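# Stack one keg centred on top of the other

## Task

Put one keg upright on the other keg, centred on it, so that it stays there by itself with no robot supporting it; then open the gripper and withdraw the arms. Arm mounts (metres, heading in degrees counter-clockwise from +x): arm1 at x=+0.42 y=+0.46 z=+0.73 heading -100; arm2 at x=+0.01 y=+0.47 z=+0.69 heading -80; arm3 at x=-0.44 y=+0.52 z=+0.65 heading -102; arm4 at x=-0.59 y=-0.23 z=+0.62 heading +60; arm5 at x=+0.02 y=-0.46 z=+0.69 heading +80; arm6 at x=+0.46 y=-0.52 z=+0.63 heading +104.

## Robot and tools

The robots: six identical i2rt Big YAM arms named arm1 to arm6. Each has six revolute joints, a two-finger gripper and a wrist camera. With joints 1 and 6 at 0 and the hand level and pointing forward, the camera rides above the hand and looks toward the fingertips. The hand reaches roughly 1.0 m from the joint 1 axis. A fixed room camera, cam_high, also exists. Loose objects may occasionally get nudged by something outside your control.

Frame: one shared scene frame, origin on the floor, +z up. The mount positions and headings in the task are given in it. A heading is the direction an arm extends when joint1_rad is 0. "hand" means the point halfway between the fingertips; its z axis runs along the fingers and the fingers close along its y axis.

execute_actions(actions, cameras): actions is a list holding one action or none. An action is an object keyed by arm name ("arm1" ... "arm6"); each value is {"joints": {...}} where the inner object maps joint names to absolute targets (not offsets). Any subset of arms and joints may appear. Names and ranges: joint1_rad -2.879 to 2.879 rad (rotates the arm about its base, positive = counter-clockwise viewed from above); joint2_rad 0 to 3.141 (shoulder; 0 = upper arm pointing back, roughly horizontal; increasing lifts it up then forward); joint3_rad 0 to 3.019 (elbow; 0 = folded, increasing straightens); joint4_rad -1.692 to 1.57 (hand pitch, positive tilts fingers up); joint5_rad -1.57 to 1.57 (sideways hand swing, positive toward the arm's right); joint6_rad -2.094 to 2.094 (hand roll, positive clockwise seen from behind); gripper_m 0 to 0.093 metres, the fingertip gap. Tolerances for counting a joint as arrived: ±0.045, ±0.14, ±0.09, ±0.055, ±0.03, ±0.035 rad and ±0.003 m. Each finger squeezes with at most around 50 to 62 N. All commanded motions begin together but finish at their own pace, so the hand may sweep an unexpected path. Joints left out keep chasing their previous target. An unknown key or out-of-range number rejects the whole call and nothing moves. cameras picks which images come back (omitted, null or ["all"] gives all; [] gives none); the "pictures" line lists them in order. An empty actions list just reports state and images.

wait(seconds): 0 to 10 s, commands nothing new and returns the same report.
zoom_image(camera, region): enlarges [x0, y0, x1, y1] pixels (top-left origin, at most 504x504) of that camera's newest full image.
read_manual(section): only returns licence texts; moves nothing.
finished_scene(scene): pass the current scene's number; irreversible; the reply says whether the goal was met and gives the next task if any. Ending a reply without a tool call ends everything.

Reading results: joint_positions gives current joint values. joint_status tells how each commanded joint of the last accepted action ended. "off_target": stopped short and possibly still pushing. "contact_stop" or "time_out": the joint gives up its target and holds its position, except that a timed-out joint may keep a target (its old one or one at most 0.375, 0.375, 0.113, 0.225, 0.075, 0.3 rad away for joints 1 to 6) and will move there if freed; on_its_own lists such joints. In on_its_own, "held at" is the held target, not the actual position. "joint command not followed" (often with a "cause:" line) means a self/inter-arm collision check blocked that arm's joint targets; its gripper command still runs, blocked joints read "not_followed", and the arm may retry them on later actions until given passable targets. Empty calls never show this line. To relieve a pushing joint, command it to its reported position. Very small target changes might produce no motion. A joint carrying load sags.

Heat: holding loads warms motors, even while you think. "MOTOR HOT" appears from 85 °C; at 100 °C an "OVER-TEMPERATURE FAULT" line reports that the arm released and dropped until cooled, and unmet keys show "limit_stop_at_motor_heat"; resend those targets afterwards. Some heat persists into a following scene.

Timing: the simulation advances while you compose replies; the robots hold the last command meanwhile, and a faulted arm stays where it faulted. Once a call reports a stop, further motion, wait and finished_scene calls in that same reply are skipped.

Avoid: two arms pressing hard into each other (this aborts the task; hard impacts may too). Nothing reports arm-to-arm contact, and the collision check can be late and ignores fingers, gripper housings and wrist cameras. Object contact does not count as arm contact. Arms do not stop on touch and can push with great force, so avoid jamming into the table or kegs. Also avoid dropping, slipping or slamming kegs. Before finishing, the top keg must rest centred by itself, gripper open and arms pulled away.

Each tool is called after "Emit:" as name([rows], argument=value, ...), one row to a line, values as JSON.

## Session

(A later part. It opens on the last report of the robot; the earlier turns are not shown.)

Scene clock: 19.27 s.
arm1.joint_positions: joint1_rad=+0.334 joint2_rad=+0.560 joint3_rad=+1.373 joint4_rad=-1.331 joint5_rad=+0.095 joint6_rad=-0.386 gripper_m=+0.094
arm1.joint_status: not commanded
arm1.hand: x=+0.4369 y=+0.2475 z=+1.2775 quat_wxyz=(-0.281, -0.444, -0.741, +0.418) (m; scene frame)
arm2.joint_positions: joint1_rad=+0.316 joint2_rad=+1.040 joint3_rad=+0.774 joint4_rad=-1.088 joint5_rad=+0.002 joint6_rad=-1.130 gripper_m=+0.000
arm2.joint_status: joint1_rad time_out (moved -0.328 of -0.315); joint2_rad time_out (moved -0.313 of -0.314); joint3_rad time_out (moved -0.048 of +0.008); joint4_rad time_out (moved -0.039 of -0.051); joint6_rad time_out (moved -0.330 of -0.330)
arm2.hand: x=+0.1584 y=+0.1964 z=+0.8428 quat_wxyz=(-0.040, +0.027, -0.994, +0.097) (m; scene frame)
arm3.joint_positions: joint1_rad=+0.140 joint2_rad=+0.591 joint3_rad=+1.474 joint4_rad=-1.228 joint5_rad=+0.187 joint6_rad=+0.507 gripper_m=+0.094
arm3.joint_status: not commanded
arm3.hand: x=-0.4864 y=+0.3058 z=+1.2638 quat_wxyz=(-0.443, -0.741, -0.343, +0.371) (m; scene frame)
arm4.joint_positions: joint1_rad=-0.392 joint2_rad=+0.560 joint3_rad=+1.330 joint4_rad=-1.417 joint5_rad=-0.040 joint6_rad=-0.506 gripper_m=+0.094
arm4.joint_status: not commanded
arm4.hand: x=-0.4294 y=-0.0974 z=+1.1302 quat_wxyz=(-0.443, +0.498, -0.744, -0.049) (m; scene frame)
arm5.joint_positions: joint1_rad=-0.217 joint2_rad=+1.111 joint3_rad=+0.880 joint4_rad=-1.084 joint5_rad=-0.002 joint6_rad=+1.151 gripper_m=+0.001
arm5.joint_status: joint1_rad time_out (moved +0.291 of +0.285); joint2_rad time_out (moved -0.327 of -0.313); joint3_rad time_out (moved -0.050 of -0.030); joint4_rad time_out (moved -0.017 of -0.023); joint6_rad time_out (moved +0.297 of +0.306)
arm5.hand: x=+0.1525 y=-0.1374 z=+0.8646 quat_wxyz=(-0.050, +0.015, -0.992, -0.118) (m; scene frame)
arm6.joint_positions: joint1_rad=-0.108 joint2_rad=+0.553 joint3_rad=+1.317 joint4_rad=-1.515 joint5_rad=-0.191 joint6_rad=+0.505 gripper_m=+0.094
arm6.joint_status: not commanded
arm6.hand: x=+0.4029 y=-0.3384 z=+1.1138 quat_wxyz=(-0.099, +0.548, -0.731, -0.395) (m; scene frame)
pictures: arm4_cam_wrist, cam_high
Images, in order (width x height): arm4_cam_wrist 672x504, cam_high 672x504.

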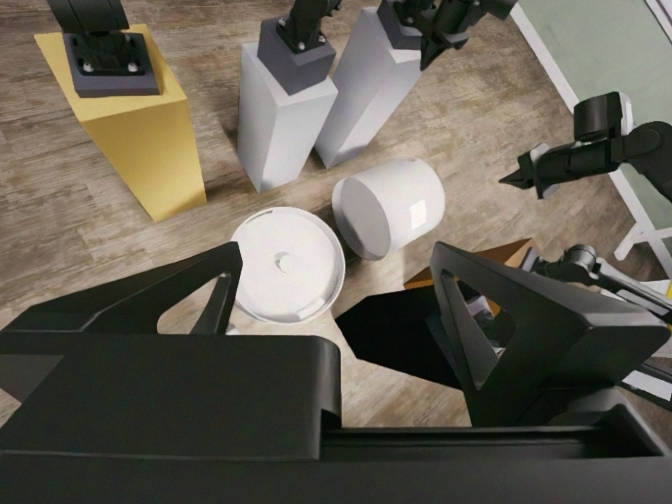

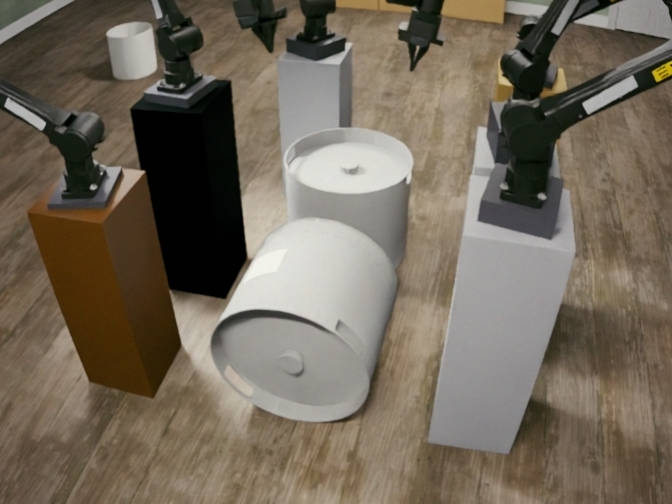

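Emit:
execute_actions([
  {"arm5":{"joints":{"joint1_rad":0.3,"gripper_m":0.09}},"arm2":{"joints":{"joint1_rad":-0.3,"gripper_m":0.09}}},
], cameras=["cam_high","arm1_cam_wrist","arm6_cam_wrist"])

Scene clock: 20.83 s.
arm1.joint_positions: joint1_rad=+0.334 joint2_rad=+0.560 joint3_rad=+1.373 joint4_rad=-1.331 joint5_rad=+0.095 joint6_rad=-0.386 gripper_m=+0.094
arm1.joint_status: not commanded
arm1.hand: x=+0.4369 y=+0.2475 z=+1.2775 quat_wxyz=(-0.281, -0.444, -0.741, +0.418) (m; scene frame)
arm2.joint_positions: joint1_rad=-0.294 joint2_rad=+1.040 joint3_rad=+0.774 joint4_rad=-1.088 joint5_rad=+0.000 joint6_rad=-1.130 gripper_m=+0.090
arm2.joint_status: all done
arm2.hand: x=-0.0243 y=+0.1620 z=+0.8457 quat_wxyz=(-0.010, -0.273, -0.956, +0.109) (m; scene frame)
arm3.joint_positions: joint1_rad=+0.140 joint2_rad=+0.591 joint3_rad=+1.474 joint4_rad=-1.228 joint5_rad=+0.187 joint6_rad=+0.507 gripper_m=+0.094
arm3.joint_status: not commanded
arm3.hand: x=-0.4864 y=+0.3058 z=+1.2638 quat_wxyz=(-0.443, -0.741, -0.343, +0.371) (m; scene frame)
arm4.joint_positions: joint1_rad=-0.392 joint2_rad=+0.560 joint3_rad=+1.330 joint4_rad=-1.417 joint5_rad=-0.040 joint6_rad=-0.506 gripper_m=+0.094
arm4.joint_status: not commanded
arm4.hand: x=-0.4294 y=-0.0974 z=+1.1302 quat_wxyz=(-0.443, +0.498, -0.744, -0.049) (m; scene frame)
arm5.joint_positions: joint1_rad=+0.293 joint2_rad=+1.111 joint3_rad=+0.880 joint4_rad=-1.084 joint5_rad=+0.000 joint6_rad=+1.151 gripper_m=+0.090
arm5.joint_status: all done
arm5.hand: x=-0.0215 y=-0.1137 z=+0.8646 quat_wxyz=(-0.019, +0.265, -0.956, -0.126) (m; scene frame)
arm6.joint_positions: joint1_rad=-0.108 joint2_rad=+0.553 joint3_rad=+1.317 joint4_rad=-1.515 joint5_rad=-0.191 joint6_rad=+0.505 gripper_m=+0.094
arm6.joint_status: not commanded
arm6.hand: x=+0.4029 y=-0.3384 z=+1.1138 quat_wxyz=(-0.099, +0.548, -0.731, -0.395) (m; scene frame)
pictures: arm1_cam_wrist, arm6_cam_wrist, cam_high
Images, in order (width x height): arm1_cam_wrist 672x504, arm6_cam_wrist 672x504, cam_high 672x504.

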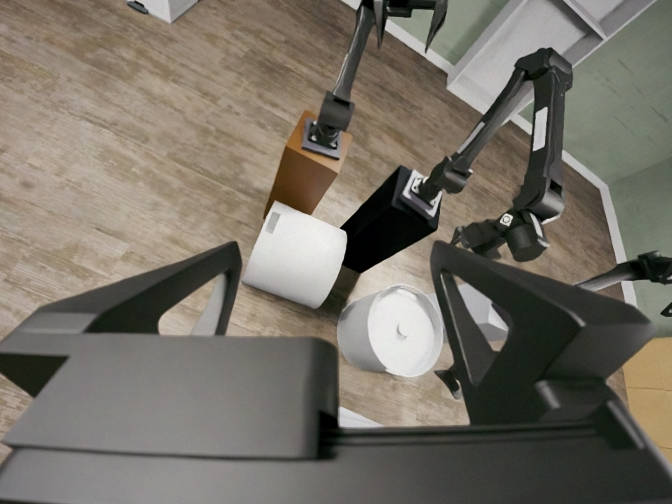

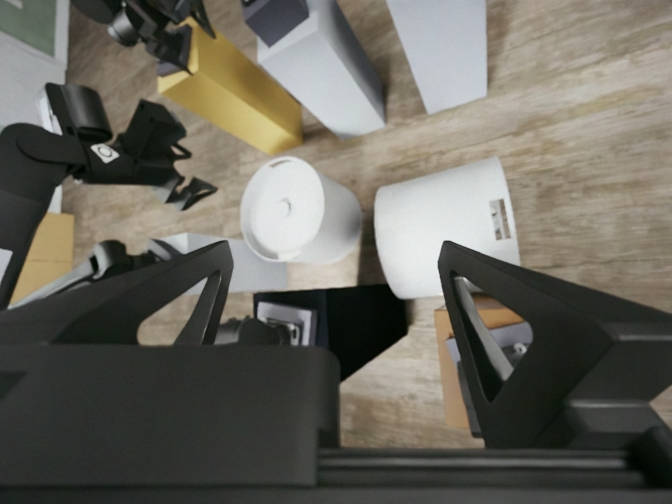

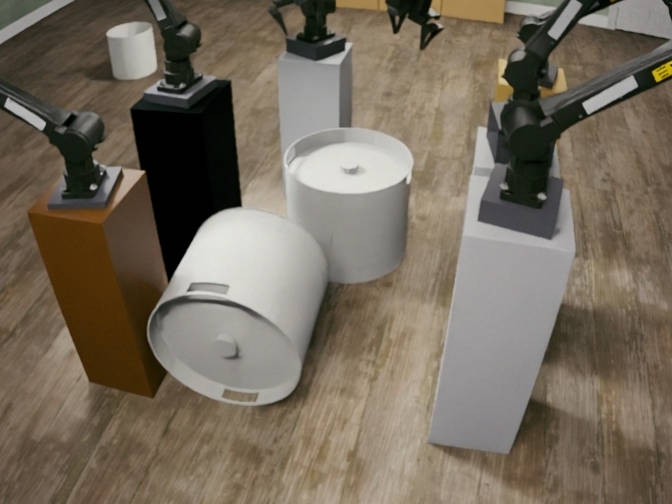

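Emit:
execute_actions([
  {"arm6":{"joints":{"joint1_rad":-0.31,"joint2_rad":1.65,"joint3_rad":0.57,"joint4_rad":-0.491,"joint5_rad":0,"joint6_rad":0}}},
], cameras=["cam_high","arm6_cam_wrist"])

Scene clock: 23.53 s.
arm1.joint_positions: joint1_rad=+0.334 joint2_rad=+0.560 joint3_rad=+1.373 joint4_rad=-1.331 joint5_rad=+0.095 joint6_rad=-0.386 gripper_m=+0.094
arm1.joint_status: not commanded
arm1.hand: x=+0.4369 y=+0.2475 z=+1.2775 quat_wxyz=(-0.281, -0.444, -0.741, +0.418) (m; scene frame)
arm2.joint_positions: joint1_rad=-0.294 joint2_rad=+1.040 joint3_rad=+0.774 joint4_rad=-1.088 joint5_rad=+0.000 joint6_rad=-1.130 gripper_m=+0.090
arm2.joint_status: not commanded
arm2.hand: x=-0.0243 y=+0.1620 z=+0.8457 quat_wxyz=(-0.010, -0.273, -0.956, +0.109) (m; scene frame)
arm3.joint_positions: joint1_rad=+0.140 joint2_rad=+0.591 joint3_rad=+1.474 joint4_rad=-1.228 joint5_rad=+0.187 joint6_rad=+0.507 gripper_m=+0.094
arm3.joint_status: not commanded
arm3.hand: x=-0.4864 y=+0.3058 z=+1.2638 quat_wxyz=(-0.443, -0.741, -0.343, +0.371) (m; scene frame)
arm4.joint_positions: joint1_rad=-0.392 joint2_rad=+0.560 joint3_rad=+1.330 joint4_rad=-1.417 joint5_rad=-0.040 joint6_rad=-0.506 gripper_m=+0.094
arm4.joint_status: not commanded
arm4.hand: x=-0.4294 y=-0.0974 z=+1.1302 quat_wxyz=(-0.443, +0.498, -0.744, -0.049) (m; scene frame)
arm5.joint_positions: joint1_rad=+0.293 joint2_rad=+1.111 joint3_rad=+0.880 joint4_rad=-1.084 joint5_rad=+0.000 joint6_rad=+1.151 gripper_m=+0.090
arm5.joint_status: not commanded
arm5.hand: x=-0.0215 y=-0.1137 z=+0.8646 quat_wxyz=(-0.019, +0.265, -0.956, -0.126) (m; scene frame)
arm6.joint_positions: joint1_rad=-0.307 joint2_rad=+1.646 joint3_rad=+0.567 joint4_rad=-0.510 joint5_rad=-0.003 joint6_rad=+0.009 gripper_m=+0.094
arm6.joint_status: all done
arm6.hand: x=+0.4771 y=-0.2269 z=+0.5484 quat_wxyz=(+0.008, +0.683, -0.731, +0.004) (m; scene frame)
pictures: arm6_cam_wrist, cam_high
Images, in order (width x height): arm6_cam_wrist 672x504, cam_high 672x504.

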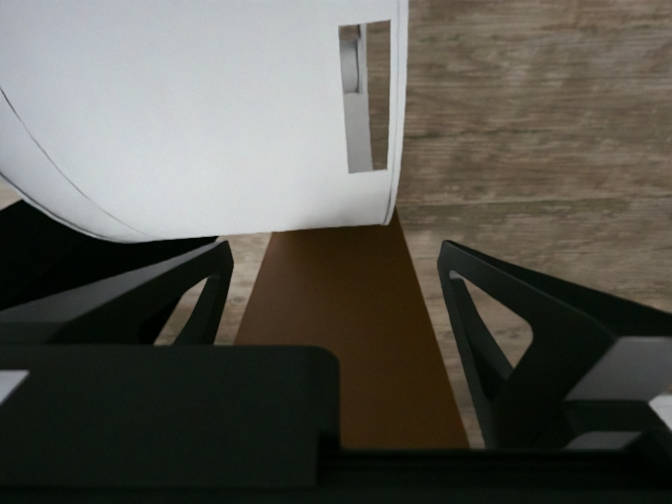

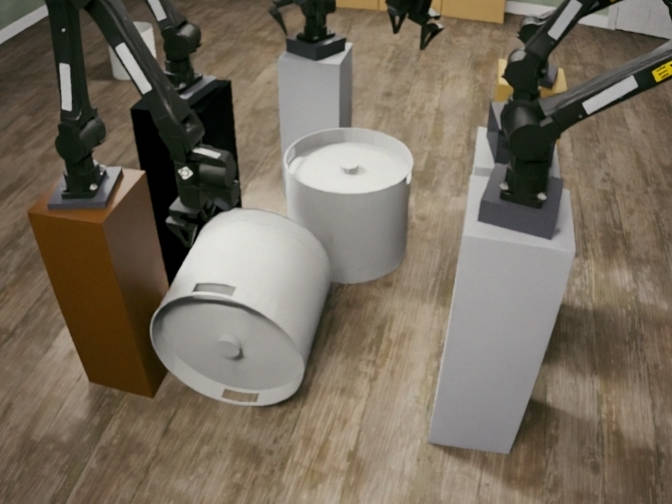

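Emit:
execute_actions([
  {"arm6":{"joints":{"joint1_rad":-0.468,"joint2_rad":2.037,"joint3_rad":0.691,"joint4_rad":-0.215,"joint6_rad":-0.223,"gripper_m":0.05}}},
], cameras=["cam_high","arm6_cam_wrist"])

Scene clock: 25.03 s.
arm1.joint_positions: joint1_rad=+0.334 joint2_rad=+0.560 joint3_rad=+1.373 joint4_rad=-1.331 joint5_rad=+0.095 joint6_rad=-0.386 gripper_m=+0.094
arm1.joint_status: not commanded
arm1.hand: x=+0.4369 y=+0.2475 z=+1.2775 quat_wxyz=(-0.281, -0.444, -0.741, +0.418) (m; scene frame)
arm2.joint_positions: joint1_rad=-0.294 joint2_rad=+1.040 joint3_rad=+0.774 joint4_rad=-1.088 joint5_rad=+0.000 joint6_rad=-1.130 gripper_m=+0.090
arm2.joint_status: not commanded
arm2.hand: x=-0.0243 y=+0.1620 z=+0.8457 quat_wxyz=(-0.010, -0.273, -0.956, +0.109) (m; scene frame)
arm3.joint_positions: joint1_rad=+0.140 joint2_rad=+0.591 joint3_rad=+1.474 joint4_rad=-1.228 joint5_rad=+0.187 joint6_rad=+0.507 gripper_m=+0.094
arm3.joint_status: not commanded
arm3.hand: x=-0.4864 y=+0.3058 z=+1.2638 quat_wxyz=(-0.443, -0.741, -0.343, +0.371) (m; scene frame)
arm4.joint_positions: joint1_rad=-0.392 joint2_rad=+0.560 joint3_rad=+1.330 joint4_rad=-1.417 joint5_rad=-0.040 joint6_rad=-0.506 gripper_m=+0.094
arm4.joint_status: not commanded
arm4.hand: x=-0.4294 y=-0.0974 z=+1.1302 quat_wxyz=(-0.443, +0.498, -0.744, -0.049) (m; scene frame)
arm5.joint_positions: joint1_rad=+0.293 joint2_rad=+1.111 joint3_rad=+0.880 joint4_rad=-1.084 joint5_rad=+0.000 joint6_rad=+1.151 gripper_m=+0.090
arm5.joint_status: not commanded
arm5.hand: x=-0.0215 y=-0.1137 z=+0.8646 quat_wxyz=(-0.019, +0.265, -0.956, -0.126) (m; scene frame)
arm6.joint_positions: joint1_rad=-0.475 joint2_rad=+2.041 joint3_rad=+0.690 joint4_rad=-0.235 joint5_rad=-0.002 joint6_rad=-0.214 gripper_m=+0.050
arm6.joint_status: all done
arm6.hand: x=+0.5349 y=-0.1948 z=+0.4465 quat_wxyz=(+0.007, +0.702, -0.712, +0.002) (m; scene frame)
pictures: arm6_cam_wrist, cam_high
Images, in order (width x height): arm6_cam_wrist 672x504, cam_high 672x504.

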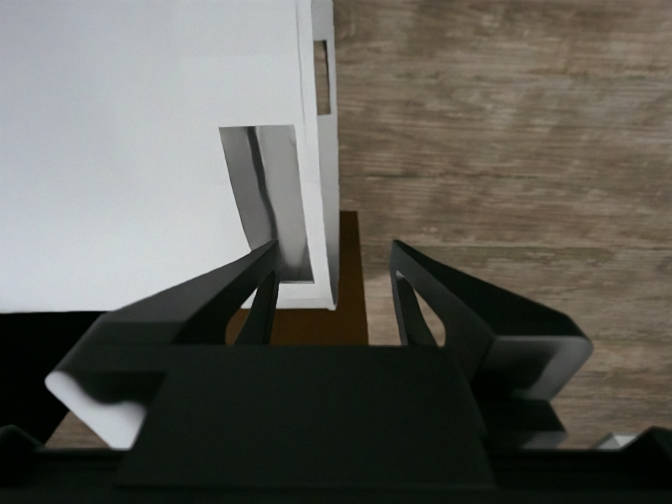

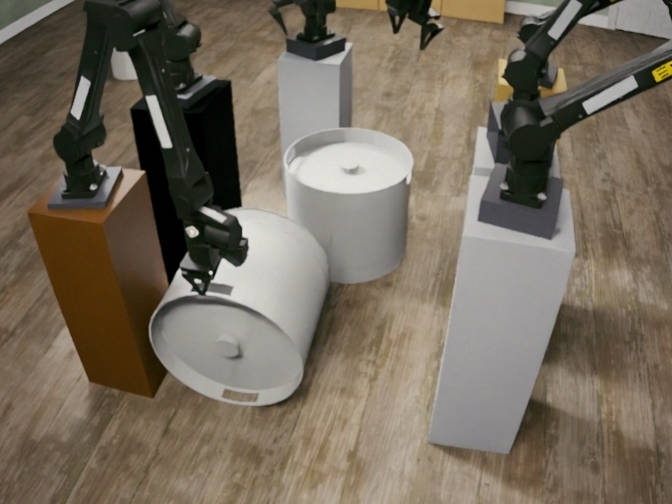

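Emit:
execute_actions([
  {"arm6":{"joints":{"joint2_rad":2.284,"joint3_rad":0.757,"joint4_rad":-0.03}}},
], cameras=["cam_high","arm6_cam_wrist"])

Emit:
execute_actions([
  {"arm6":{"joints":{"gripper_m":0.0}}},
], cameras=["arm6_cam_wrist"])

Scene clock: 26.40 s.
arm1.joint_positions: joint1_rad=+0.334 joint2_rad=+0.560 joint3_rad=+1.373 joint4_rad=-1.331 joint5_rad=+0.095 joint6_rad=-0.386 gripper_m=+0.094
arm1.joint_status: not commanded
arm1.hand: x=+0.4369 y=+0.2475 z=+1.2775 quat_wxyz=(-0.281, -0.444, -0.741, +0.418) (m; scene frame)
arm2.joint_positions: joint1_rad=-0.294 joint2_rad=+1.040 joint3_rad=+0.774 joint4_rad=-1.088 joint5_rad=+0.000 joint6_rad=-1.130 gripper_m=+0.090
arm2.joint_status: not commanded
arm2.hand: x=-0.0243 y=+0.1620 z=+0.8457 quat_wxyz=(-0.010, -0.273, -0.956, +0.109) (m; scene frame)
arm3.joint_positions: joint1_rad=+0.140 joint2_rad=+0.591 joint3_rad=+1.474 joint4_rad=-1.228 joint5_rad=+0.187 joint6_rad=+0.507 gripper_m=+0.094
arm3.joint_status: not commanded
arm3.hand: x=-0.4864 y=+0.3058 z=+1.2638 quat_wxyz=(-0.443, -0.741, -0.343, +0.371) (m; scene frame)
arm4.joint_positions: joint1_rad=-0.392 joint2_rad=+0.560 joint3_rad=+1.330 joint4_rad=-1.417 joint5_rad=-0.040 joint6_rad=-0.506 gripper_m=+0.094
arm4.joint_status: not commanded
arm4.hand: x=-0.4294 y=-0.0974 z=+1.1302 quat_wxyz=(-0.443, +0.498, -0.744, -0.049) (m; scene frame)
arm5.joint_positions: joint1_rad=+0.293 joint2_rad=+1.111 joint3_rad=+0.880 joint4_rad=-1.084 joint5_rad=+0.000 joint6_rad=+1.151 gripper_m=+0.090
arm5.joint_status: not commanded
arm5.hand: x=-0.0215 y=-0.1137 z=+0.8646 quat_wxyz=(-0.019, +0.265, -0.956, -0.126) (m; scene frame)
arm6.joint_positions: joint1_rad=-0.463 joint2_rad=+2.181 joint3_rad=+0.785 joint4_rad=-0.022 joint5_rad=-0.021 joint6_rad=-0.215 gripper_m=+0.050
arm6.joint_status: all done
arm6.hand: x=+0.5419 y=-0.1297 z=+0.4107 quat_wxyz=(-0.058, +0.705, -0.705, -0.051) (m; scene frame)
pictures: arm6_cam_wrist, cam_high
Images, in order (width x height): arm6_cam_wrist 672x504, cam_high 672x504.

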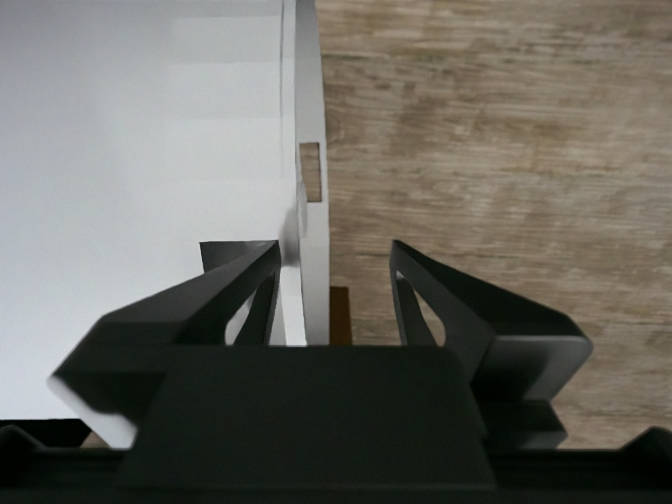

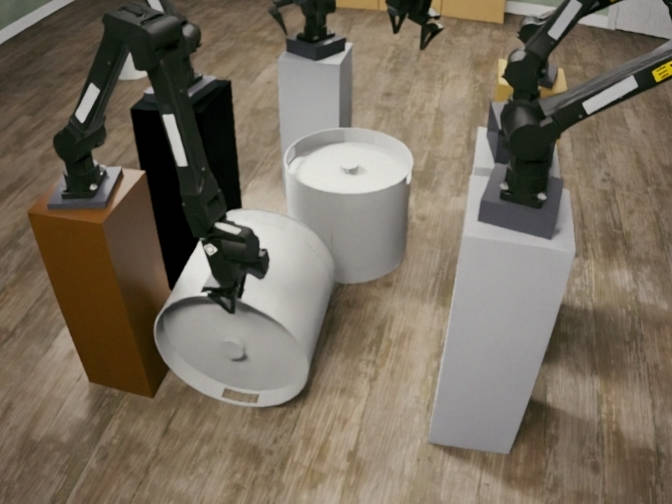

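Scene clock: 27.00 s.
arm1.joint_positions: joint1_rad=+0.334 joint2_rad=+0.560 joint3_rad=+1.373 joint4_rad=-1.331 joint5_rad=+0.095 joint6_rad=-0.386 gripper_m=+0.094
arm1.joint_status: not commanded
arm1.hand: x=+0.4369 y=+0.2475 z=+1.2775 quat_wxyz=(-0.281, -0.444, -0.741, +0.418) (m; scene frame)
arm2.joint_positions: joint1_rad=-0.294 joint2_rad=+1.040 joint3_rad=+0.774 joint4_rad=-1.088 joint5_rad=+0.000 joint6_rad=-1.130 gripper_m=+0.090
arm2.joint_status: not commanded
arm2.hand: x=-0.0243 y=+0.1620 z=+0.8457 quat_wxyz=(-0.010, -0.273, -0.956, +0.109) (m; scene frame)
arm3.joint_positions: joint1_rad=+0.140 joint2_rad=+0.591 joint3_rad=+1.474 joint4_rad=-1.228 joint5_rad=+0.187 joint6_rad=+0.507 gripper_m=+0.094
arm3.joint_status: not commanded
arm3.hand: x=-0.4864 y=+0.3058 z=+1.2638 quat_wxyz=(-0.443, -0.741, -0.343, +0.371) (m; scene frame)
arm4.joint_positions: joint1_rad=-0.392 joint2_rad=+0.560 joint3_rad=+1.330 joint4_rad=-1.417 joint5_rad=-0.040 joint6_rad=-0.506 gripper_m=+0.094
arm4.joint_status: not commanded
arm4.hand: x=-0.4294 y=-0.0974 z=+1.1302 quat_wxyz=(-0.443, +0.498, -0.744, -0.049) (m; scene frame)
arm5.joint_positions: joint1_rad=+0.293 joint2_rad=+1.111 joint3_rad=+0.880 joint4_rad=-1.084 joint5_rad=+0.000 joint6_rad=+1.151 gripper_m=+0.090
arm5.joint_status: not commanded
arm5.hand: x=-0.0215 y=-0.1137 z=+0.8646 quat_wxyz=(-0.019, +0.265, -0.956, -0.126) (m; scene frame)
arm6.joint_positions: joint1_rad=-0.424 joint2_rad=+2.181 joint3_rad=+0.779 joint4_rad=-0.022 joint5_rad=-0.042 joint6_rad=-0.212 gripper_m=+0.007
arm6.joint_status: gripper_m off_target (ended at +0.007, target +0.000)
arm6.hand: x=+0.5221 y=-0.1299 z=+0.4102 quat_wxyz=(-0.049, +0.718, -0.691, -0.060) (m; scene frame)
pictures: arm6_cam_wrist
Images, in order (width x height): arm6_cam_wrist 672x504.

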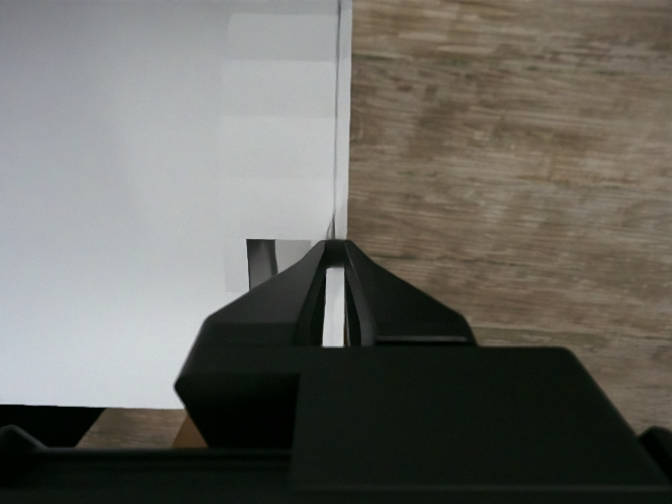

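Emit:
execute_actions([
  {"arm6":{"joints":{"joint1_rad":-0.468,"joint2_rad":2.037,"joint3_rad":0.691,"joint4_rad":-0.215,"joint5_rad":0,"gripper_m":0.05}}},
], cameras=[])

Emit:
execute_actions([
  {"arm6":{"joints":{"joint2_rad":2.136,"joint3_rad":0.712,"joint4_rad":-0.135}}},
], cameras=["arm6_cam_wrist"])

Emit:
execute_actions([
  {"arm6":{"joints":{"joint2_rad":2.284,"joint3_rad":0.757}}},
], cameras=["arm6_cam_wrist"])

Scene clock: 28.43 s.
arm1.joint_positions: joint1_rad=+0.334 joint2_rad=+0.560 joint3_rad=+1.373 joint4_rad=-1.331 joint5_rad=+0.095 joint6_rad=-0.386 gripper_m=+0.094
arm1.joint_status: not commanded
arm1.hand: x=+0.4369 y=+0.2475 z=+1.2775 quat_wxyz=(-0.281, -0.444, -0.741, +0.418) (m; scene frame)
arm2.joint_positions: joint1_rad=-0.294 joint2_rad=+1.040 joint3_rad=+0.774 joint4_rad=-1.088 joint5_rad=+0.000 joint6_rad=-1.130 gripper_m=+0.090
arm2.joint_status: not commanded
arm2.hand: x=-0.0243 y=+0.1620 z=+0.8457 quat_wxyz=(-0.010, -0.273, -0.956, +0.109) (m; scene frame)
arm3.joint_positions: joint1_rad=+0.140 joint2_rad=+0.591 joint3_rad=+1.474 joint4_rad=-1.228 joint5_rad=+0.187 joint6_rad=+0.507 gripper_m=+0.094
arm3.joint_status: not commanded
arm3.hand: x=-0.4864 y=+0.3058 z=+1.2638 quat_wxyz=(-0.443, -0.741, -0.343, +0.371) (m; scene frame)
arm4.joint_positions: joint1_rad=-0.392 joint2_rad=+0.560 joint3_rad=+1.330 joint4_rad=-1.417 joint5_rad=-0.040 joint6_rad=-0.506 gripper_m=+0.094
arm4.joint_status: not commanded
arm4.hand: x=-0.4294 y=-0.0974 z=+1.1302 quat_wxyz=(-0.443, +0.498, -0.744, -0.049) (m; scene frame)
arm5.joint_positions: joint1_rad=+0.293 joint2_rad=+1.111 joint3_rad=+0.880 joint4_rad=-1.084 joint5_rad=+0.000 joint6_rad=+1.151 gripper_m=+0.090
arm5.joint_status: not commanded
arm5.hand: x=-0.0215 y=-0.1137 z=+0.8646 quat_wxyz=(-0.019, +0.265, -0.956, -0.126) (m; scene frame)
arm6.joint_positions: joint1_rad=-0.468 joint2_rad=+2.023 joint3_rad=+0.688 joint4_rad=-0.198 joint5_rad=-0.003 joint6_rad=-0.214 gripper_m=+0.050
arm6.joint_status: all done
arm6.hand: x=+0.5353 y=-0.1815 z=+0.4520 quat_wxyz=(-0.015, +0.705, -0.709, -0.012) (m; scene frame)
pictures: none
No camera images: the call's "cameras" was empty. Leave "cameras" out to get every camera's image.

Scene clock: 29.30 s.
arm1.joint_positions: joint1_rad=+0.334 joint2_rad=+0.560 joint3_rad=+1.373 joint4_rad=-1.331 joint5_rad=+0.095 joint6_rad=-0.386 gripper_m=+0.094
arm1.joint_status: not commanded
arm1.hand: x=+0.4369 y=+0.2475 z=+1.2775 quat_wxyz=(-0.281, -0.444, -0.741, +0.418) (m; scene frame)
arm2.joint_positions: joint1_rad=-0.294 joint2_rad=+1.040 joint3_rad=+0.774 joint4_rad=-1.088 joint5_rad=+0.000 joint6_rad=-1.130 gripper_m=+0.090
arm2.joint_status: not commanded
arm2.hand: x=-0.0243 y=+0.1620 z=+0.8457 quat_wxyz=(-0.010, -0.273, -0.956, +0.109) (m; scene frame)
arm3.joint_positions: joint1_rad=+0.140 joint2_rad=+0.591 joint3_rad=+1.474 joint4_rad=-1.228 joint5_rad=+0.187 joint6_rad=+0.507 gripper_m=+0.094
arm3.joint_status: not commanded
arm3.hand: x=-0.4864 y=+0.3058 z=+1.2638 quat_wxyz=(-0.443, -0.741, -0.343, +0.371) (m; scene frame)
arm4.joint_positions: joint1_rad=-0.392 joint2_rad=+0.560 joint3_rad=+1.330 joint4_rad=-1.417 joint5_rad=-0.040 joint6_rad=-0.506 gripper_m=+0.094
arm4.joint_status: not commanded
arm4.hand: x=-0.4294 y=-0.0974 z=+1.1302 quat_wxyz=(-0.443, +0.498, -0.744, -0.049) (m; scene frame)
arm5.joint_positions: joint1_rad=+0.293 joint2_rad=+1.111 joint3_rad=+0.880 joint4_rad=-1.084 joint5_rad=+0.000 joint6_rad=+1.151 gripper_m=+0.090
arm5.joint_status: not commanded
arm5.hand: x=-0.0215 y=-0.1137 z=+0.8646 quat_wxyz=(-0.019, +0.265, -0.956, -0.126) (m; scene frame)
arm6.joint_positions: joint1_rad=-0.468 joint2_rad=+2.136 joint3_rad=+0.702 joint4_rad=-0.154 joint5_rad=-0.003 joint6_rad=-0.214 gripper_m=+0.050
arm6.joint_status: all done
arm6.hand: x=+0.5315 y=-0.1981 z=+0.4174 quat_wxyz=(+0.009, +0.705, -0.709, +0.003) (m; scene frame)
pictures: arm6_cam_wrist
Images, in order (width x height): arm6_cam_wrist 672x504.

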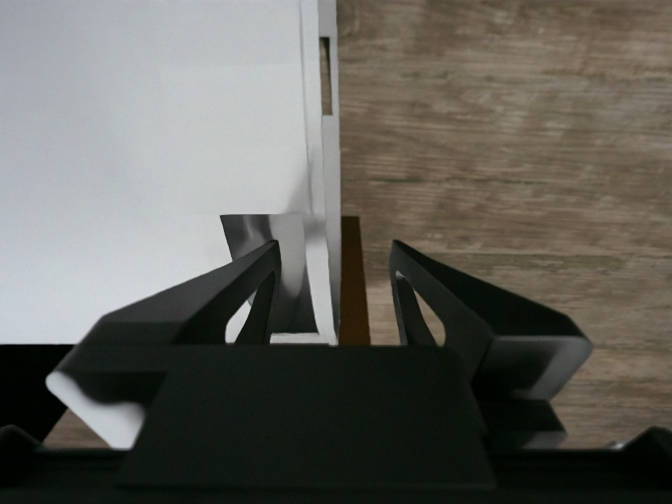

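Scene clock: 30.17 s.
arm1.joint_positions: joint1_rad=+0.334 joint2_rad=+0.560 joint3_rad=+1.373 joint4_rad=-1.331 joint5_rad=+0.095 joint6_rad=-0.386 gripper_m=+0.094
arm1.joint_status: not commanded
arm1.hand: x=+0.4369 y=+0.2475 z=+1.2775 quat_wxyz=(-0.281, -0.444, -0.741, +0.418) (m; scene frame)
arm2.joint_positions: joint1_rad=-0.294 joint2_rad=+1.040 joint3_rad=+0.774 joint4_rad=-1.088 joint5_rad=+0.000 joint6_rad=-1.130 gripper_m=+0.090
arm2.joint_status: not commanded
arm2.hand: x=-0.0243 y=+0.1620 z=+0.8457 quat_wxyz=(-0.010, -0.273, -0.956, +0.109) (m; scene frame)
arm3.joint_positions: joint1_rad=+0.140 joint2_rad=+0.591 joint3_rad=+1.474 joint4_rad=-1.228 joint5_rad=+0.187 joint6_rad=+0.507 gripper_m=+0.094
arm3.joint_status: not commanded
arm3.hand: x=-0.4864 y=+0.3058 z=+1.2638 quat_wxyz=(-0.443, -0.741, -0.343, +0.371) (m; scene frame)
arm4.joint_positions: joint1_rad=-0.392 joint2_rad=+0.560 joint3_rad=+1.330 joint4_rad=-1.417 joint5_rad=-0.040 joint6_rad=-0.506 gripper_m=+0.094
arm4.joint_status: not commanded
arm4.hand: x=-0.4294 y=-0.0974 z=+1.1302 quat_wxyz=(-0.443, +0.498, -0.744, -0.049) (m; scene frame)
arm5.joint_positions: joint1_rad=+0.293 joint2_rad=+1.111 joint3_rad=+0.880 joint4_rad=-1.084 joint5_rad=+0.000 joint6_rad=+1.151 gripper_m=+0.090
arm5.joint_status: not commanded
arm5.hand: x=-0.0215 y=-0.1137 z=+0.8646 quat_wxyz=(-0.019, +0.265, -0.956, -0.126) (m; scene frame)
arm6.joint_positions: joint1_rad=-0.468 joint2_rad=+2.288 joint3_rad=+0.753 joint4_rad=-0.151 joint5_rad=-0.002 joint6_rad=-0.217 gripper_m=+0.050
arm6.joint_status: all done
arm6.hand: x=+0.5269 y=-0.2194 z=+0.3731 quat_wxyz=(+0.049, +0.705, -0.707, +0.029) (m; scene frame)
pictures: arm6_cam_wrist
Images, in order (width x height): arm6_cam_wrist 672x504.

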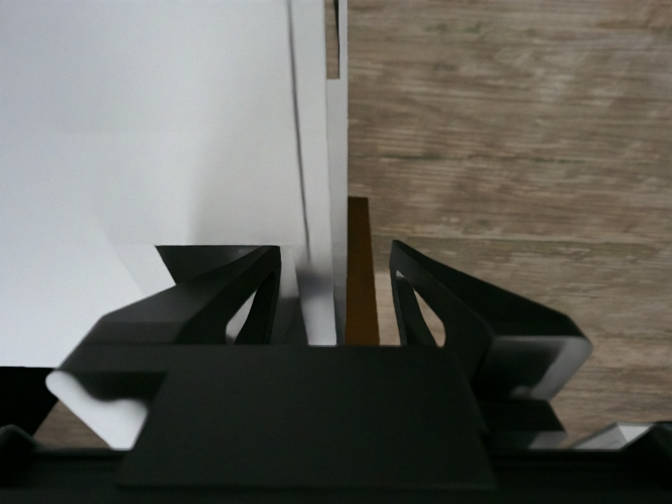

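Emit:
execute_actions([
  {"arm6":{"joints":{"joint1_rad":-0.847,"joint2_rad":2.299,"joint3_rad":0.894,"joint4_rad":-0.166,"joint6_rad":-0.602}}},
], cameras=["cam_high"])

Emit:
execute_actions([
  {"arm6":{"joints":{"joint1_rad":-1.058,"joint2_rad":2.398,"joint3_rad":1.266,"joint4_rad":-0.439,"joint6_rad":-0.813}}},
], cameras=["cam_high","arm6_cam_wrist"])

Scene clock: 32.77 s.
arm1.joint_positions: joint1_rad=+0.334 joint2_rad=+0.560 joint3_rad=+1.373 joint4_rad=-1.331 joint5_rad=+0.095 joint6_rad=-0.386 gripper_m=+0.094
arm1.joint_status: not commanded
arm1.hand: x=+0.4369 y=+0.2475 z=+1.2775 quat_wxyz=(-0.281, -0.444, -0.741, +0.418) (m; scene frame)
arm2.joint_positions: joint1_rad=-0.294 joint2_rad=+1.040 joint3_rad=+0.774 joint4_rad=-1.088 joint5_rad=+0.000 joint6_rad=-1.130 gripper_m=+0.090
arm2.joint_status: not commanded
arm2.hand: x=-0.0243 y=+0.1620 z=+0.8457 quat_wxyz=(-0.010, -0.273, -0.956, +0.109) (m; scene frame)
arm3.joint_positions: joint1_rad=+0.140 joint2_rad=+0.591 joint3_rad=+1.474 joint4_rad=-1.228 joint5_rad=+0.187 joint6_rad=+0.507 gripper_m=+0.094
arm3.joint_status: not commanded
arm3.hand: x=-0.4864 y=+0.3058 z=+1.2638 quat_wxyz=(-0.443, -0.741, -0.343, +0.371) (m; scene frame)
arm4.joint_positions: joint1_rad=-0.392 joint2_rad=+0.560 joint3_rad=+1.330 joint4_rad=-1.417 joint5_rad=-0.040 joint6_rad=-0.506 gripper_m=+0.094
arm4.joint_status: not commanded
arm4.hand: x=-0.4294 y=-0.0974 z=+1.1302 quat_wxyz=(-0.443, +0.498, -0.744, -0.049) (m; scene frame)
arm5.joint_positions: joint1_rad=+0.293 joint2_rad=+1.111 joint3_rad=+0.880 joint4_rad=-1.084 joint5_rad=+0.000 joint6_rad=+1.151 gripper_m=+0.090
arm5.joint_status: not commanded
arm5.hand: x=-0.0215 y=-0.1137 z=+0.8646 quat_wxyz=(-0.019, +0.265, -0.956, -0.126) (m; scene frame)
arm6.joint_positions: joint1_rad=-0.753 joint2_rad=+2.313 joint3_rad=+0.818 joint4_rad=-0.204 joint5_rad=-0.080 joint6_rad=-0.536 gripper_m=+0.050
arm6.joint_status: joint1_rad time_out (moved -0.286 of -0.379); joint6_rad time_out (moved -0.319 of -0.385); the others done
arm6.on_its_own: joint1_rad reads -0.753 and still pushes toward -0.847 since a time_out; joint6_rad reads -0.536 and still pushes toward -0.602 since a time_out
arm6.hand: x=+0.6055 y=-0.2287 z=+0.3671 quat_wxyz=(+0.072, +0.714, -0.696, -0.023) (m; scene frame)
pictures: cam_high
Images, in order (width x height): cam_high 672x504.

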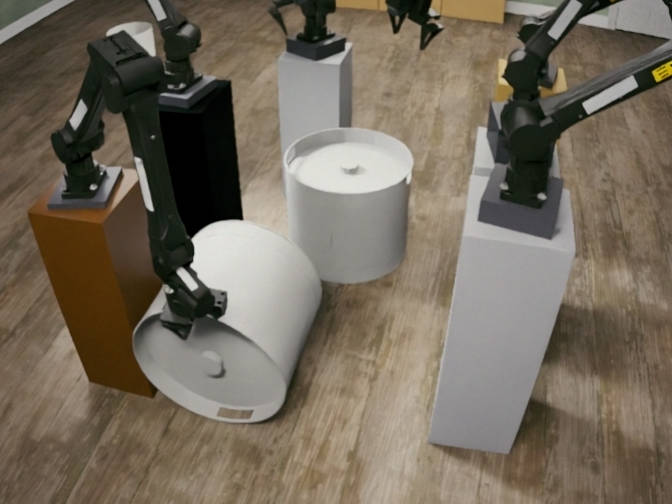

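not run: a stop came earlier in this reply.

Emit:
execute_actions([
  {"arm6":{"joints":{"joint1_rad":-1.058,"joint2_rad":2.398,"joint3_rad":1.266,"joint4_rad":-0.439,"joint6_rad":-0.813}}},
], cameras=["cam_high","arm6_cam_wrist"])

Scene clock: 35.33 s.
arm1.joint_positions: joint1_rad=+0.334 joint2_rad=+0.560 joint3_rad=+1.373 joint4_rad=-1.331 joint5_rad=+0.095 joint6_rad=-0.386 gripper_m=+0.094
arm1.joint_status: not commanded
arm1.hand: x=+0.4369 y=+0.2475 z=+1.2775 quat_wxyz=(-0.281, -0.444, -0.741, +0.418) (m; scene frame)
arm2.joint_positions: joint1_rad=-0.294 joint2_rad=+1.040 joint3_rad=+0.774 joint4_rad=-1.088 joint5_rad=+0.000 joint6_rad=-1.130 gripper_m=+0.090
arm2.joint_status: not commanded
arm2.hand: x=-0.0243 y=+0.1620 z=+0.8457 quat_wxyz=(-0.010, -0.273, -0.956, +0.109) (m; scene frame)
arm3.joint_positions: joint1_rad=+0.140 joint2_rad=+0.591 joint3_rad=+1.474 joint4_rad=-1.228 joint5_rad=+0.187 joint6_rad=+0.507 gripper_m=+0.094
arm3.joint_status: not commanded
arm3.hand: x=-0.4864 y=+0.3058 z=+1.2638 quat_wxyz=(-0.443, -0.741, -0.343, +0.371) (m; scene frame)
arm4.joint_positions: joint1_rad=-0.392 joint2_rad=+0.560 joint3_rad=+1.330 joint4_rad=-1.417 joint5_rad=-0.040 joint6_rad=-0.506 gripper_m=+0.094
arm4.joint_status: not commanded
arm4.hand: x=-0.4294 y=-0.0974 z=+1.1302 quat_wxyz=(-0.443, +0.498, -0.744, -0.049) (m; scene frame)
arm5.joint_positions: joint1_rad=+0.293 joint2_rad=+1.111 joint3_rad=+0.880 joint4_rad=-1.084 joint5_rad=+0.000 joint6_rad=+1.151 gripper_m=+0.090
arm5.joint_status: not commanded
arm5.hand: x=-0.0215 y=-0.1137 z=+0.8646 quat_wxyz=(-0.019, +0.265, -0.956, -0.126) (m; scene frame)
arm6.joint_positions: joint1_rad=-0.930 joint2_rad=+2.402 joint3_rad=+1.073 joint4_rad=-0.549 joint5_rad=-0.083 joint6_rad=-0.766 gripper_m=+0.050
arm6.joint_status: joint1_rad time_out (moved -0.177 of -0.305); joint3_rad time_out (moved +0.255 of +0.448); joint4_rad time_out (moved -0.345 of -0.235); joint6_rad time_out (moved -0.230 of -0.277); the others done
arm6.on_its_own: joint1_rad reads -0.930 and still pushes toward -1.058 since a time_out; joint3_rad reads +1.073 and still pushes toward +1.185 since a time_out; joint4_rad reads -0.549 and still pushes toward -0.439 since a time_out; joint6_rad reads -0.766 and still pushes toward -0.813 since a time_out
arm6.hand: x=+0.6787 y=-0.2281 z=+0.3585 quat_wxyz=(+0.155, +0.722, -0.673, -0.033) (m; scene frame)
pictures: arm6_cam_wrist, cam_high
Images, in order (width x height): arm6_cam_wrist 672x504, cam_high 672x504.

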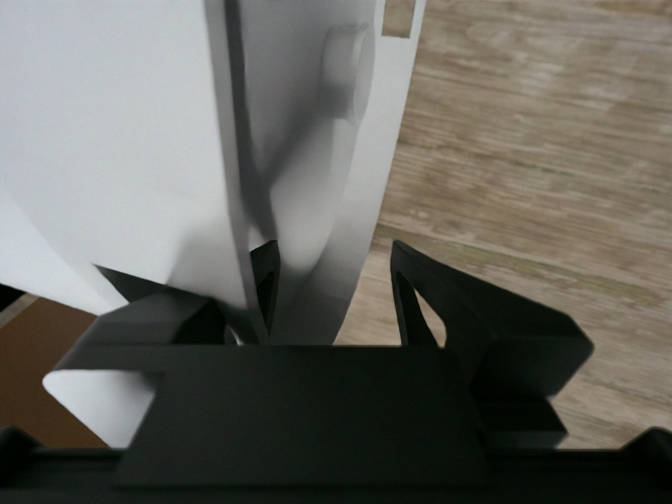

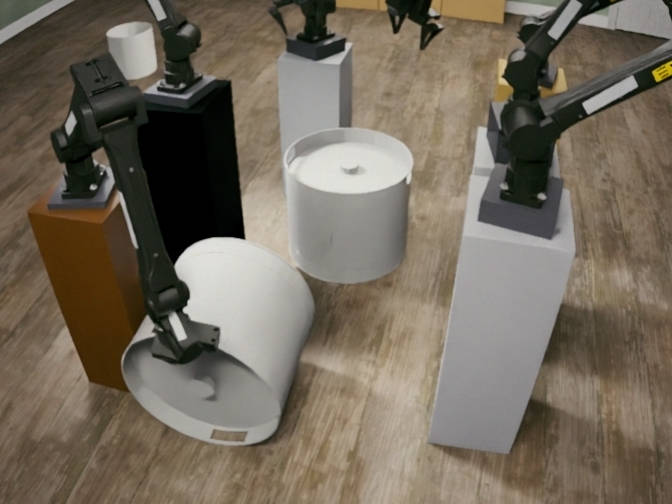

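Emit:
execute_actions([
  {"arm6":{"joints":{"joint1_rad":-0.93,"joint3_rad":1.073,"joint4_rad":-0.549,"joint6_rad":-0.766}},"arm5":{"joints":{"joint1_rad":-0.40,"joint2_rad":2.3,"joint3_rad":0.8,"joint4_rad":-0.07,"joint6_rad":0.95,"gripper_m":0}}},
], cameras=[])

Emit:
execute_actions([
  {"arm5":{"joints":{"joint2_rad":2.759,"joint3_rad":0.97,"joint4_rad":0.218}}},
], cameras=["cam_high","arm5_cam_wrist"])

Scene clock: 37.33 s.
arm1.joint_positions: joint1_rad=+0.334 joint2_rad=+0.560 joint3_rad=+1.373 joint4_rad=-1.331 joint5_rad=+0.095 joint6_rad=-0.386 gripper_m=+0.094
arm1.joint_status: not commanded
arm1.hand: x=+0.4369 y=+0.2475 z=+1.2775 quat_wxyz=(-0.281, -0.444, -0.741, +0.418) (m; scene frame)
arm2.joint_positions: joint1_rad=-0.294 joint2_rad=+1.040 joint3_rad=+0.774 joint4_rad=-1.088 joint5_rad=+0.000 joint6_rad=-1.130 gripper_m=+0.090
arm2.joint_status: not commanded
arm2.hand: x=-0.0243 y=+0.1620 z=+0.8457 quat_wxyz=(-0.010, -0.273, -0.956, +0.109) (m; scene frame)
arm3.joint_positions: joint1_rad=+0.140 joint2_rad=+0.591 joint3_rad=+1.474 joint4_rad=-1.228 joint5_rad=+0.187 joint6_rad=+0.507 gripper_m=+0.094
arm3.joint_status: not commanded
arm3.hand: x=-0.4864 y=+0.3058 z=+1.2638 quat_wxyz=(-0.443, -0.741, -0.343, +0.371) (m; scene frame)
arm4.joint_positions: joint1_rad=-0.392 joint2_rad=+0.560 joint3_rad=+1.330 joint4_rad=-1.417 joint5_rad=-0.040 joint6_rad=-0.506 gripper_m=+0.094
arm4.joint_status: not commanded
arm4.hand: x=-0.4294 y=-0.0974 z=+1.1302 quat_wxyz=(-0.443, +0.498, -0.744, -0.049) (m; scene frame)
arm5.joint_positions: joint1_rad=-0.403 joint2_rad=+2.287 joint3_rad=+0.804 joint4_rad=-0.079 joint5_rad=+0.000 joint6_rad=+0.966 gripper_m=+0.001
arm5.joint_status: all done
arm5.hand: x=+0.2149 y=-0.1608 z=+0.4349 quat_wxyz=(-0.002, +0.014, -1.000, -0.003) (m; scene frame)
arm6.joint_positions: joint1_rad=-0.907 joint2_rad=+2.400 joint3_rad=+1.062 joint4_rad=-0.555 joint5_rad=-0.028 joint6_rad=-0.749 gripper_m=+0.050
arm6.joint_status: all done
arm6.hand: x=+0.6750 y=-0.2345 z=+0.3588 quat_wxyz=(+0.161, +0.727, -0.667, -0.002) (m; scene frame)
pictures: none
No camera images: the call's "cameras" was empty. Leave "cameras" out to get every camera's image.

Scene clock: 38.40 s.
arm1.joint_positions: joint1_rad=+0.334 joint2_rad=+0.560 joint3_rad=+1.373 joint4_rad=-1.331 joint5_rad=+0.095 joint6_rad=-0.386 gripper_m=+0.094
arm1.joint_status: not commanded
arm1.hand: x=+0.4369 y=+0.2475 z=+1.2775 quat_wxyz=(-0.281, -0.444, -0.741, +0.418) (m; scene frame)
arm2.joint_positions: joint1_rad=-0.294 joint2_rad=+1.040 joint3_rad=+0.774 joint4_rad=-1.088 joint5_rad=+0.000 joint6_rad=-1.130 gripper_m=+0.090
arm2.joint_status: not commanded
arm2.hand: x=-0.0243 y=+0.1620 z=+0.8457 quat_wxyz=(-0.010, -0.273, -0.956, +0.109) (m; scene frame)
arm3.joint_positions: joint1_rad=+0.140 joint2_rad=+0.591 joint3_rad=+1.474 joint4_rad=-1.228 joint5_rad=+0.187 joint6_rad=+0.507 gripper_m=+0.094
arm3.joint_status: not commanded
arm3.hand: x=-0.4864 y=+0.3058 z=+1.2638 quat_wxyz=(-0.443, -0.741, -0.343, +0.371) (m; scene frame)
arm4.joint_positions: joint1_rad=-0.392 joint2_rad=+0.560 joint3_rad=+1.330 joint4_rad=-1.417 joint5_rad=-0.040 joint6_rad=-0.506 gripper_m=+0.094
arm4.joint_status: not commanded
arm4.hand: x=-0.4294 y=-0.0974 z=+1.1302 quat_wxyz=(-0.443, +0.498, -0.744, -0.049) (m; scene frame)
arm5.joint_positions: joint1_rad=-0.400 joint2_rad=+2.662 joint3_rad=+0.985 joint4_rad=+0.231 joint5_rad=+0.040 joint6_rad=+0.931 gripper_m=+0.001
arm5.joint_status: all done
arm5.hand: x=+0.2317 y=-0.1453 z=+0.3112 quat_wxyz=(-0.052, +0.032, -0.997, -0.040) (m; scene frame)
arm6.joint_positions: joint1_rad=-0.906 joint2_rad=+2.400 joint3_rad=+1.062 joint4_rad=-0.555 joint5_rad=-0.025 joint6_rad=-0.749 gripper_m=+0.050
arm6.joint_status: not commanded
arm6.hand: x=+0.6750 y=-0.2351 z=+0.3588 quat_wxyz=(+0.161, +0.727, -0.667, +0.000) (m; scene frame)
pictures: arm5_cam_wrist, cam_high
Images, in order (width x height): arm5_cam_wrist 672x504, cam_high 672x504.

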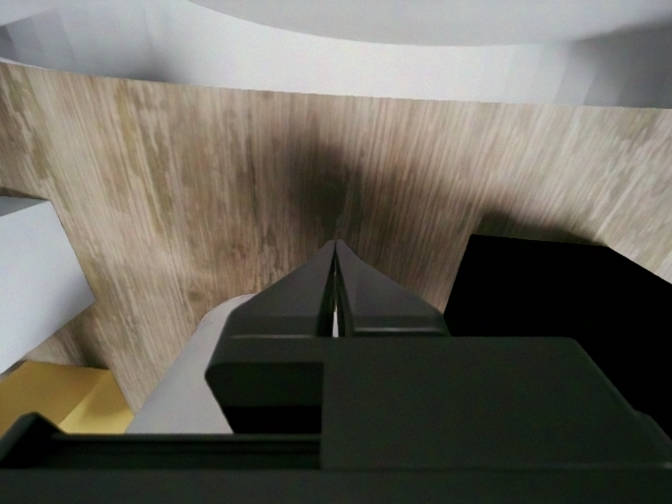

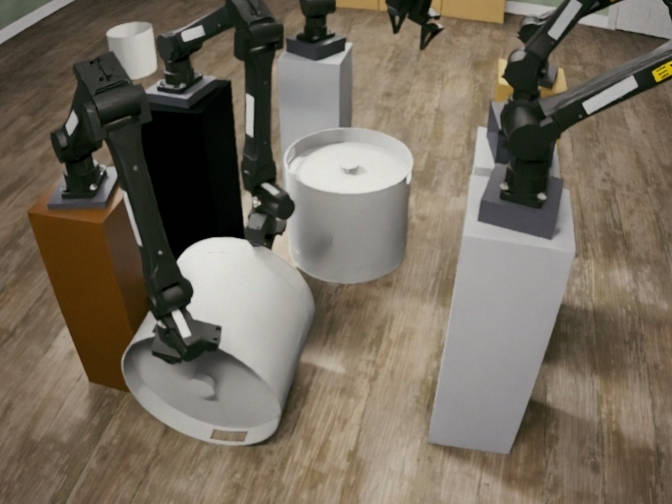

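Emit:
execute_actions([
  {"arm5":{"joints":{"joint1_rad":-0.3,"joint2_rad":2.5,"joint6_rad":-0.65,"joint5_rad":0}}},
], cameras=[])

Emit:
execute_actions([
  {"arm5":{"joints":{"joint2_rad":2.759,"joint3_rad":0.97,"joint4_rad":0.218}}},
], cameras=["cam_high"])

Emit:
execute_actions([
  {"arm5":{"joints":{"joint1_rad":-0.95,"joint2_rad":2.72,"joint3_rad":1.2,"joint4_rad":-0.05}},"arm6":{"joints":{"joint1_rad":-1.058,"joint2_rad":2.398,"joint3_rad":1.266,"joint4_rad":-0.439,"joint6_rad":-0.813}}},
], cameras=["cam_high"])

Scene clock: 40.77 s.
arm1.joint_positions: joint1_rad=+0.334 joint2_rad=+0.560 joint3_rad=+1.373 joint4_rad=-1.331 joint5_rad=+0.095 joint6_rad=-0.386 gripper_m=+0.094
arm1.joint_status: not commanded
arm1.hand: x=+0.4369 y=+0.2475 z=+1.2775 quat_wxyz=(-0.281, -0.444, -0.741, +0.418) (m; scene frame)
arm2.joint_positions: joint1_rad=-0.294 joint2_rad=+1.040 joint3_rad=+0.774 joint4_rad=-1.088 joint5_rad=+0.000 joint6_rad=-1.130 gripper_m=+0.090
arm2.joint_status: not commanded
arm2.hand: x=-0.0243 y=+0.1620 z=+0.8457 quat_wxyz=(-0.010, -0.273, -0.956, +0.109) (m; scene frame)
arm3.joint_positions: joint1_rad=+0.140 joint2_rad=+0.591 joint3_rad=+1.474 joint4_rad=-1.228 joint5_rad=+0.187 joint6_rad=+0.507 gripper_m=+0.094
arm3.joint_status: not commanded
arm3.hand: x=-0.4864 y=+0.3058 z=+1.2638 quat_wxyz=(-0.443, -0.741, -0.343, +0.371) (m; scene frame)
arm4.joint_positions: joint1_rad=-0.392 joint2_rad=+0.560 joint3_rad=+1.330 joint4_rad=-1.417 joint5_rad=-0.040 joint6_rad=-0.506 gripper_m=+0.094
arm4.joint_status: not commanded
arm4.hand: x=-0.4294 y=-0.0974 z=+1.1302 quat_wxyz=(-0.443, +0.498, -0.744, -0.049) (m; scene frame)
arm5.joint_positions: joint1_rad=-0.293 joint2_rad=+2.483 joint3_rad=+0.974 joint4_rad=+0.221 joint5_rad=+0.000 joint6_rad=-0.633 gripper_m=+0.001
arm5.joint_status: all done
arm5.hand: x=+0.2248 y=-0.0539 z=+0.3808 quat_wxyz=(-0.137, +0.756, -0.639, -0.033) (m; scene frame)
arm6.joint_positions: joint1_rad=-0.906 joint2_rad=+2.400 joint3_rad=+1.061 joint4_rad=-0.555 joint5_rad=-0.022 joint6_rad=-0.749 gripper_m=+0.050
arm6.joint_status: not commanded
arm6.hand: x=+0.6752 y=-0.2355 z=+0.3587 quat_wxyz=(+0.161, +0.728, -0.667, +0.001) (m; scene frame)
pictures: none
No camera images: the call's "cameras" was empty. Leave "cameras" out to get every camera's image.

Scene clock: 41.80 s.
arm1.joint_positions: joint1_rad=+0.334 joint2_rad=+0.560 joint3_rad=+1.373 joint4_rad=-1.331 joint5_rad=+0.095 joint6_rad=-0.386 gripper_m=+0.094
arm1.joint_status: not commanded
arm1.hand: x=+0.4369 y=+0.2475 z=+1.2775 quat_wxyz=(-0.281, -0.444, -0.741, +0.418) (m; scene frame)
arm2.joint_positions: joint1_rad=-0.294 joint2_rad=+1.040 joint3_rad=+0.774 joint4_rad=-1.088 joint5_rad=+0.000 joint6_rad=-1.130 gripper_m=+0.090
arm2.joint_status: not commanded
arm2.hand: x=-0.0243 y=+0.1620 z=+0.8457 quat_wxyz=(-0.010, -0.273, -0.956, +0.109) (m; scene frame)
arm3.joint_positions: joint1_rad=+0.140 joint2_rad=+0.591 joint3_rad=+1.474 joint4_rad=-1.228 joint5_rad=+0.187 joint6_rad=+0.507 gripper_m=+0.094
arm3.joint_status: not commanded
arm3.hand: x=-0.4864 y=+0.3058 z=+1.2638 quat_wxyz=(-0.443, -0.741, -0.343, +0.371) (m; scene frame)
arm4.joint_positions: joint1_rad=-0.392 joint2_rad=+0.560 joint3_rad=+1.330 joint4_rad=-1.417 joint5_rad=-0.040 joint6_rad=-0.506 gripper_m=+0.094
arm4.joint_status: not commanded
arm4.hand: x=-0.4294 y=-0.0974 z=+1.1302 quat_wxyz=(-0.443, +0.498, -0.744, -0.049) (m; scene frame)
arm5.joint_positions: joint1_rad=-0.293 joint2_rad=+2.770 joint3_rad=+0.963 joint4_rad=+0.217 joint5_rad=+0.000 joint6_rad=-0.635 gripper_m=+0.001
arm5.joint_status: all done
arm5.hand: x=+0.1576 y=-0.1875 z=+0.2771 quat_wxyz=(+0.009, +0.764, -0.645, +0.003) (m; scene frame)
arm6.joint_positions: joint1_rad=-0.906 joint2_rad=+2.400 joint3_rad=+1.061 joint4_rad=-0.555 joint5_rad=-0.022 joint6_rad=-0.749 gripper_m=+0.050
arm6.joint_status: not commanded
arm6.hand: x=+0.6752 y=-0.2355 z=+0.3587 quat_wxyz=(+0.161, +0.728, -0.667, +0.001) (m; scene frame)
pictures: cam_high
Images, in order (width x height): cam_high 672x504.

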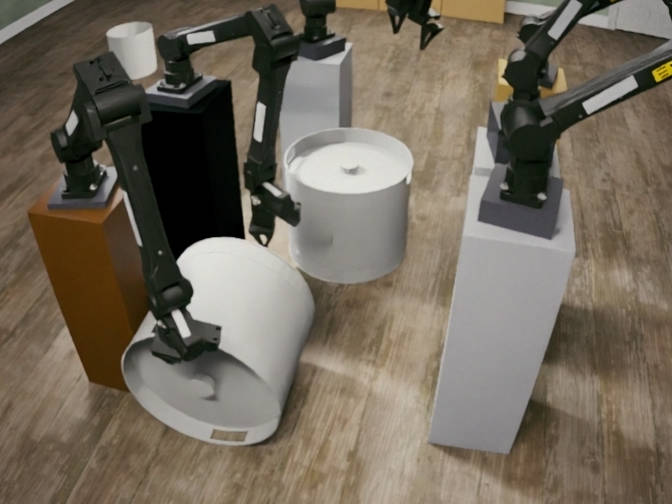

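Scene clock: 44.47 s.
arm1.joint_positions: joint1_rad=+0.334 joint2_rad=+0.560 joint3_rad=+1.373 joint4_rad=-1.331 joint5_rad=+0.095 joint6_rad=-0.386 gripper_m=+0.094
arm1.joint_status: not commanded
arm1.hand: x=+0.4369 y=+0.2475 z=+1.2775 quat_wxyz=(-0.281, -0.444, -0.741, +0.418) (m; scene frame)
arm2.joint_positions: joint1_rad=-0.294 joint2_rad=+1.040 joint3_rad=+0.774 joint4_rad=-1.088 joint5_rad=+0.000 joint6_rad=-1.130 gripper_m=+0.090
arm2.joint_status: not commanded
arm2.hand: x=-0.0243 y=+0.1620 z=+0.8457 quat_wxyz=(-0.010, -0.273, -0.956, +0.109) (m; scene frame)
arm3.joint_positions: joint1_rad=+0.140 joint2_rad=+0.591 joint3_rad=+1.474 joint4_rad=-1.228 joint5_rad=+0.187 joint6_rad=+0.507 gripper_m=+0.094
arm3.joint_status: not commanded
arm3.hand: x=-0.4864 y=+0.3058 z=+1.2638 quat_wxyz=(-0.443, -0.741, -0.343, +0.371) (m; scene frame)
arm4.joint_positions: joint1_rad=-0.392 joint2_rad=+0.560 joint3_rad=+1.330 joint4_rad=-1.417 joint5_rad=-0.040 joint6_rad=-0.506 gripper_m=+0.094
arm4.joint_status: not commanded
arm4.hand: x=-0.4294 y=-0.0974 z=+1.1302 quat_wxyz=(-0.443, +0.498, -0.744, -0.049) (m; scene frame)
arm5.joint_positions: joint1_rad=-0.846 joint2_rad=+2.743 joint3_rad=+1.149 joint4_rad=-0.071 joint5_rad=-0.014 joint6_rad=-0.820 gripper_m=+0.001
arm5.joint_status: joint1_rad time_out (moved -0.553 of -0.657); the others done
arm5.on_its_own: joint1_rad reads -0.846 and still pushes toward -0.950 since a time_out
arm5.hand: x=+0.3301 y=-0.2668 z=+0.2780 quat_wxyz=(+0.045, +0.632, -0.773, -0.013) (m; scene frame)
arm6.joint_positions: joint1_rad=-1.042 joint2_rad=+2.409 joint3_rad=+1.146 joint4_rad=-0.532 joint5_rad=-0.008 joint6_rad=-0.838 gripper_m=+0.050
arm6.joint_status: joint3_rad time_out (moved +0.085 of +0.205); joint4_rad time_out (moved +0.023 of +0.116); the others done
arm6.on_its_own: joint3_rad reads +1.146 and still pushes toward +1.259 since a time_out; joint4_rad reads -0.532 and still pushes toward -0.439 since a time_out
arm6.hand: x=+0.7516 y=-0.2318 z=+0.3571 quat_wxyz=(+0.112, +0.717, -0.688, -0.009) (m; scene frame)
pictures: cam_high
Images, in order (width x height): cam_high 672x504.

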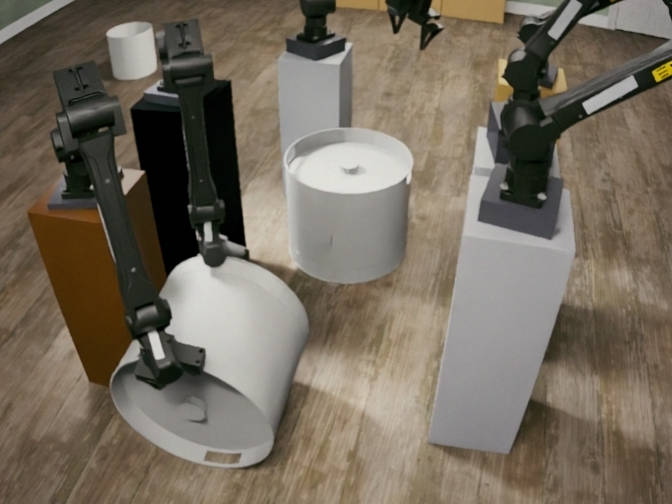

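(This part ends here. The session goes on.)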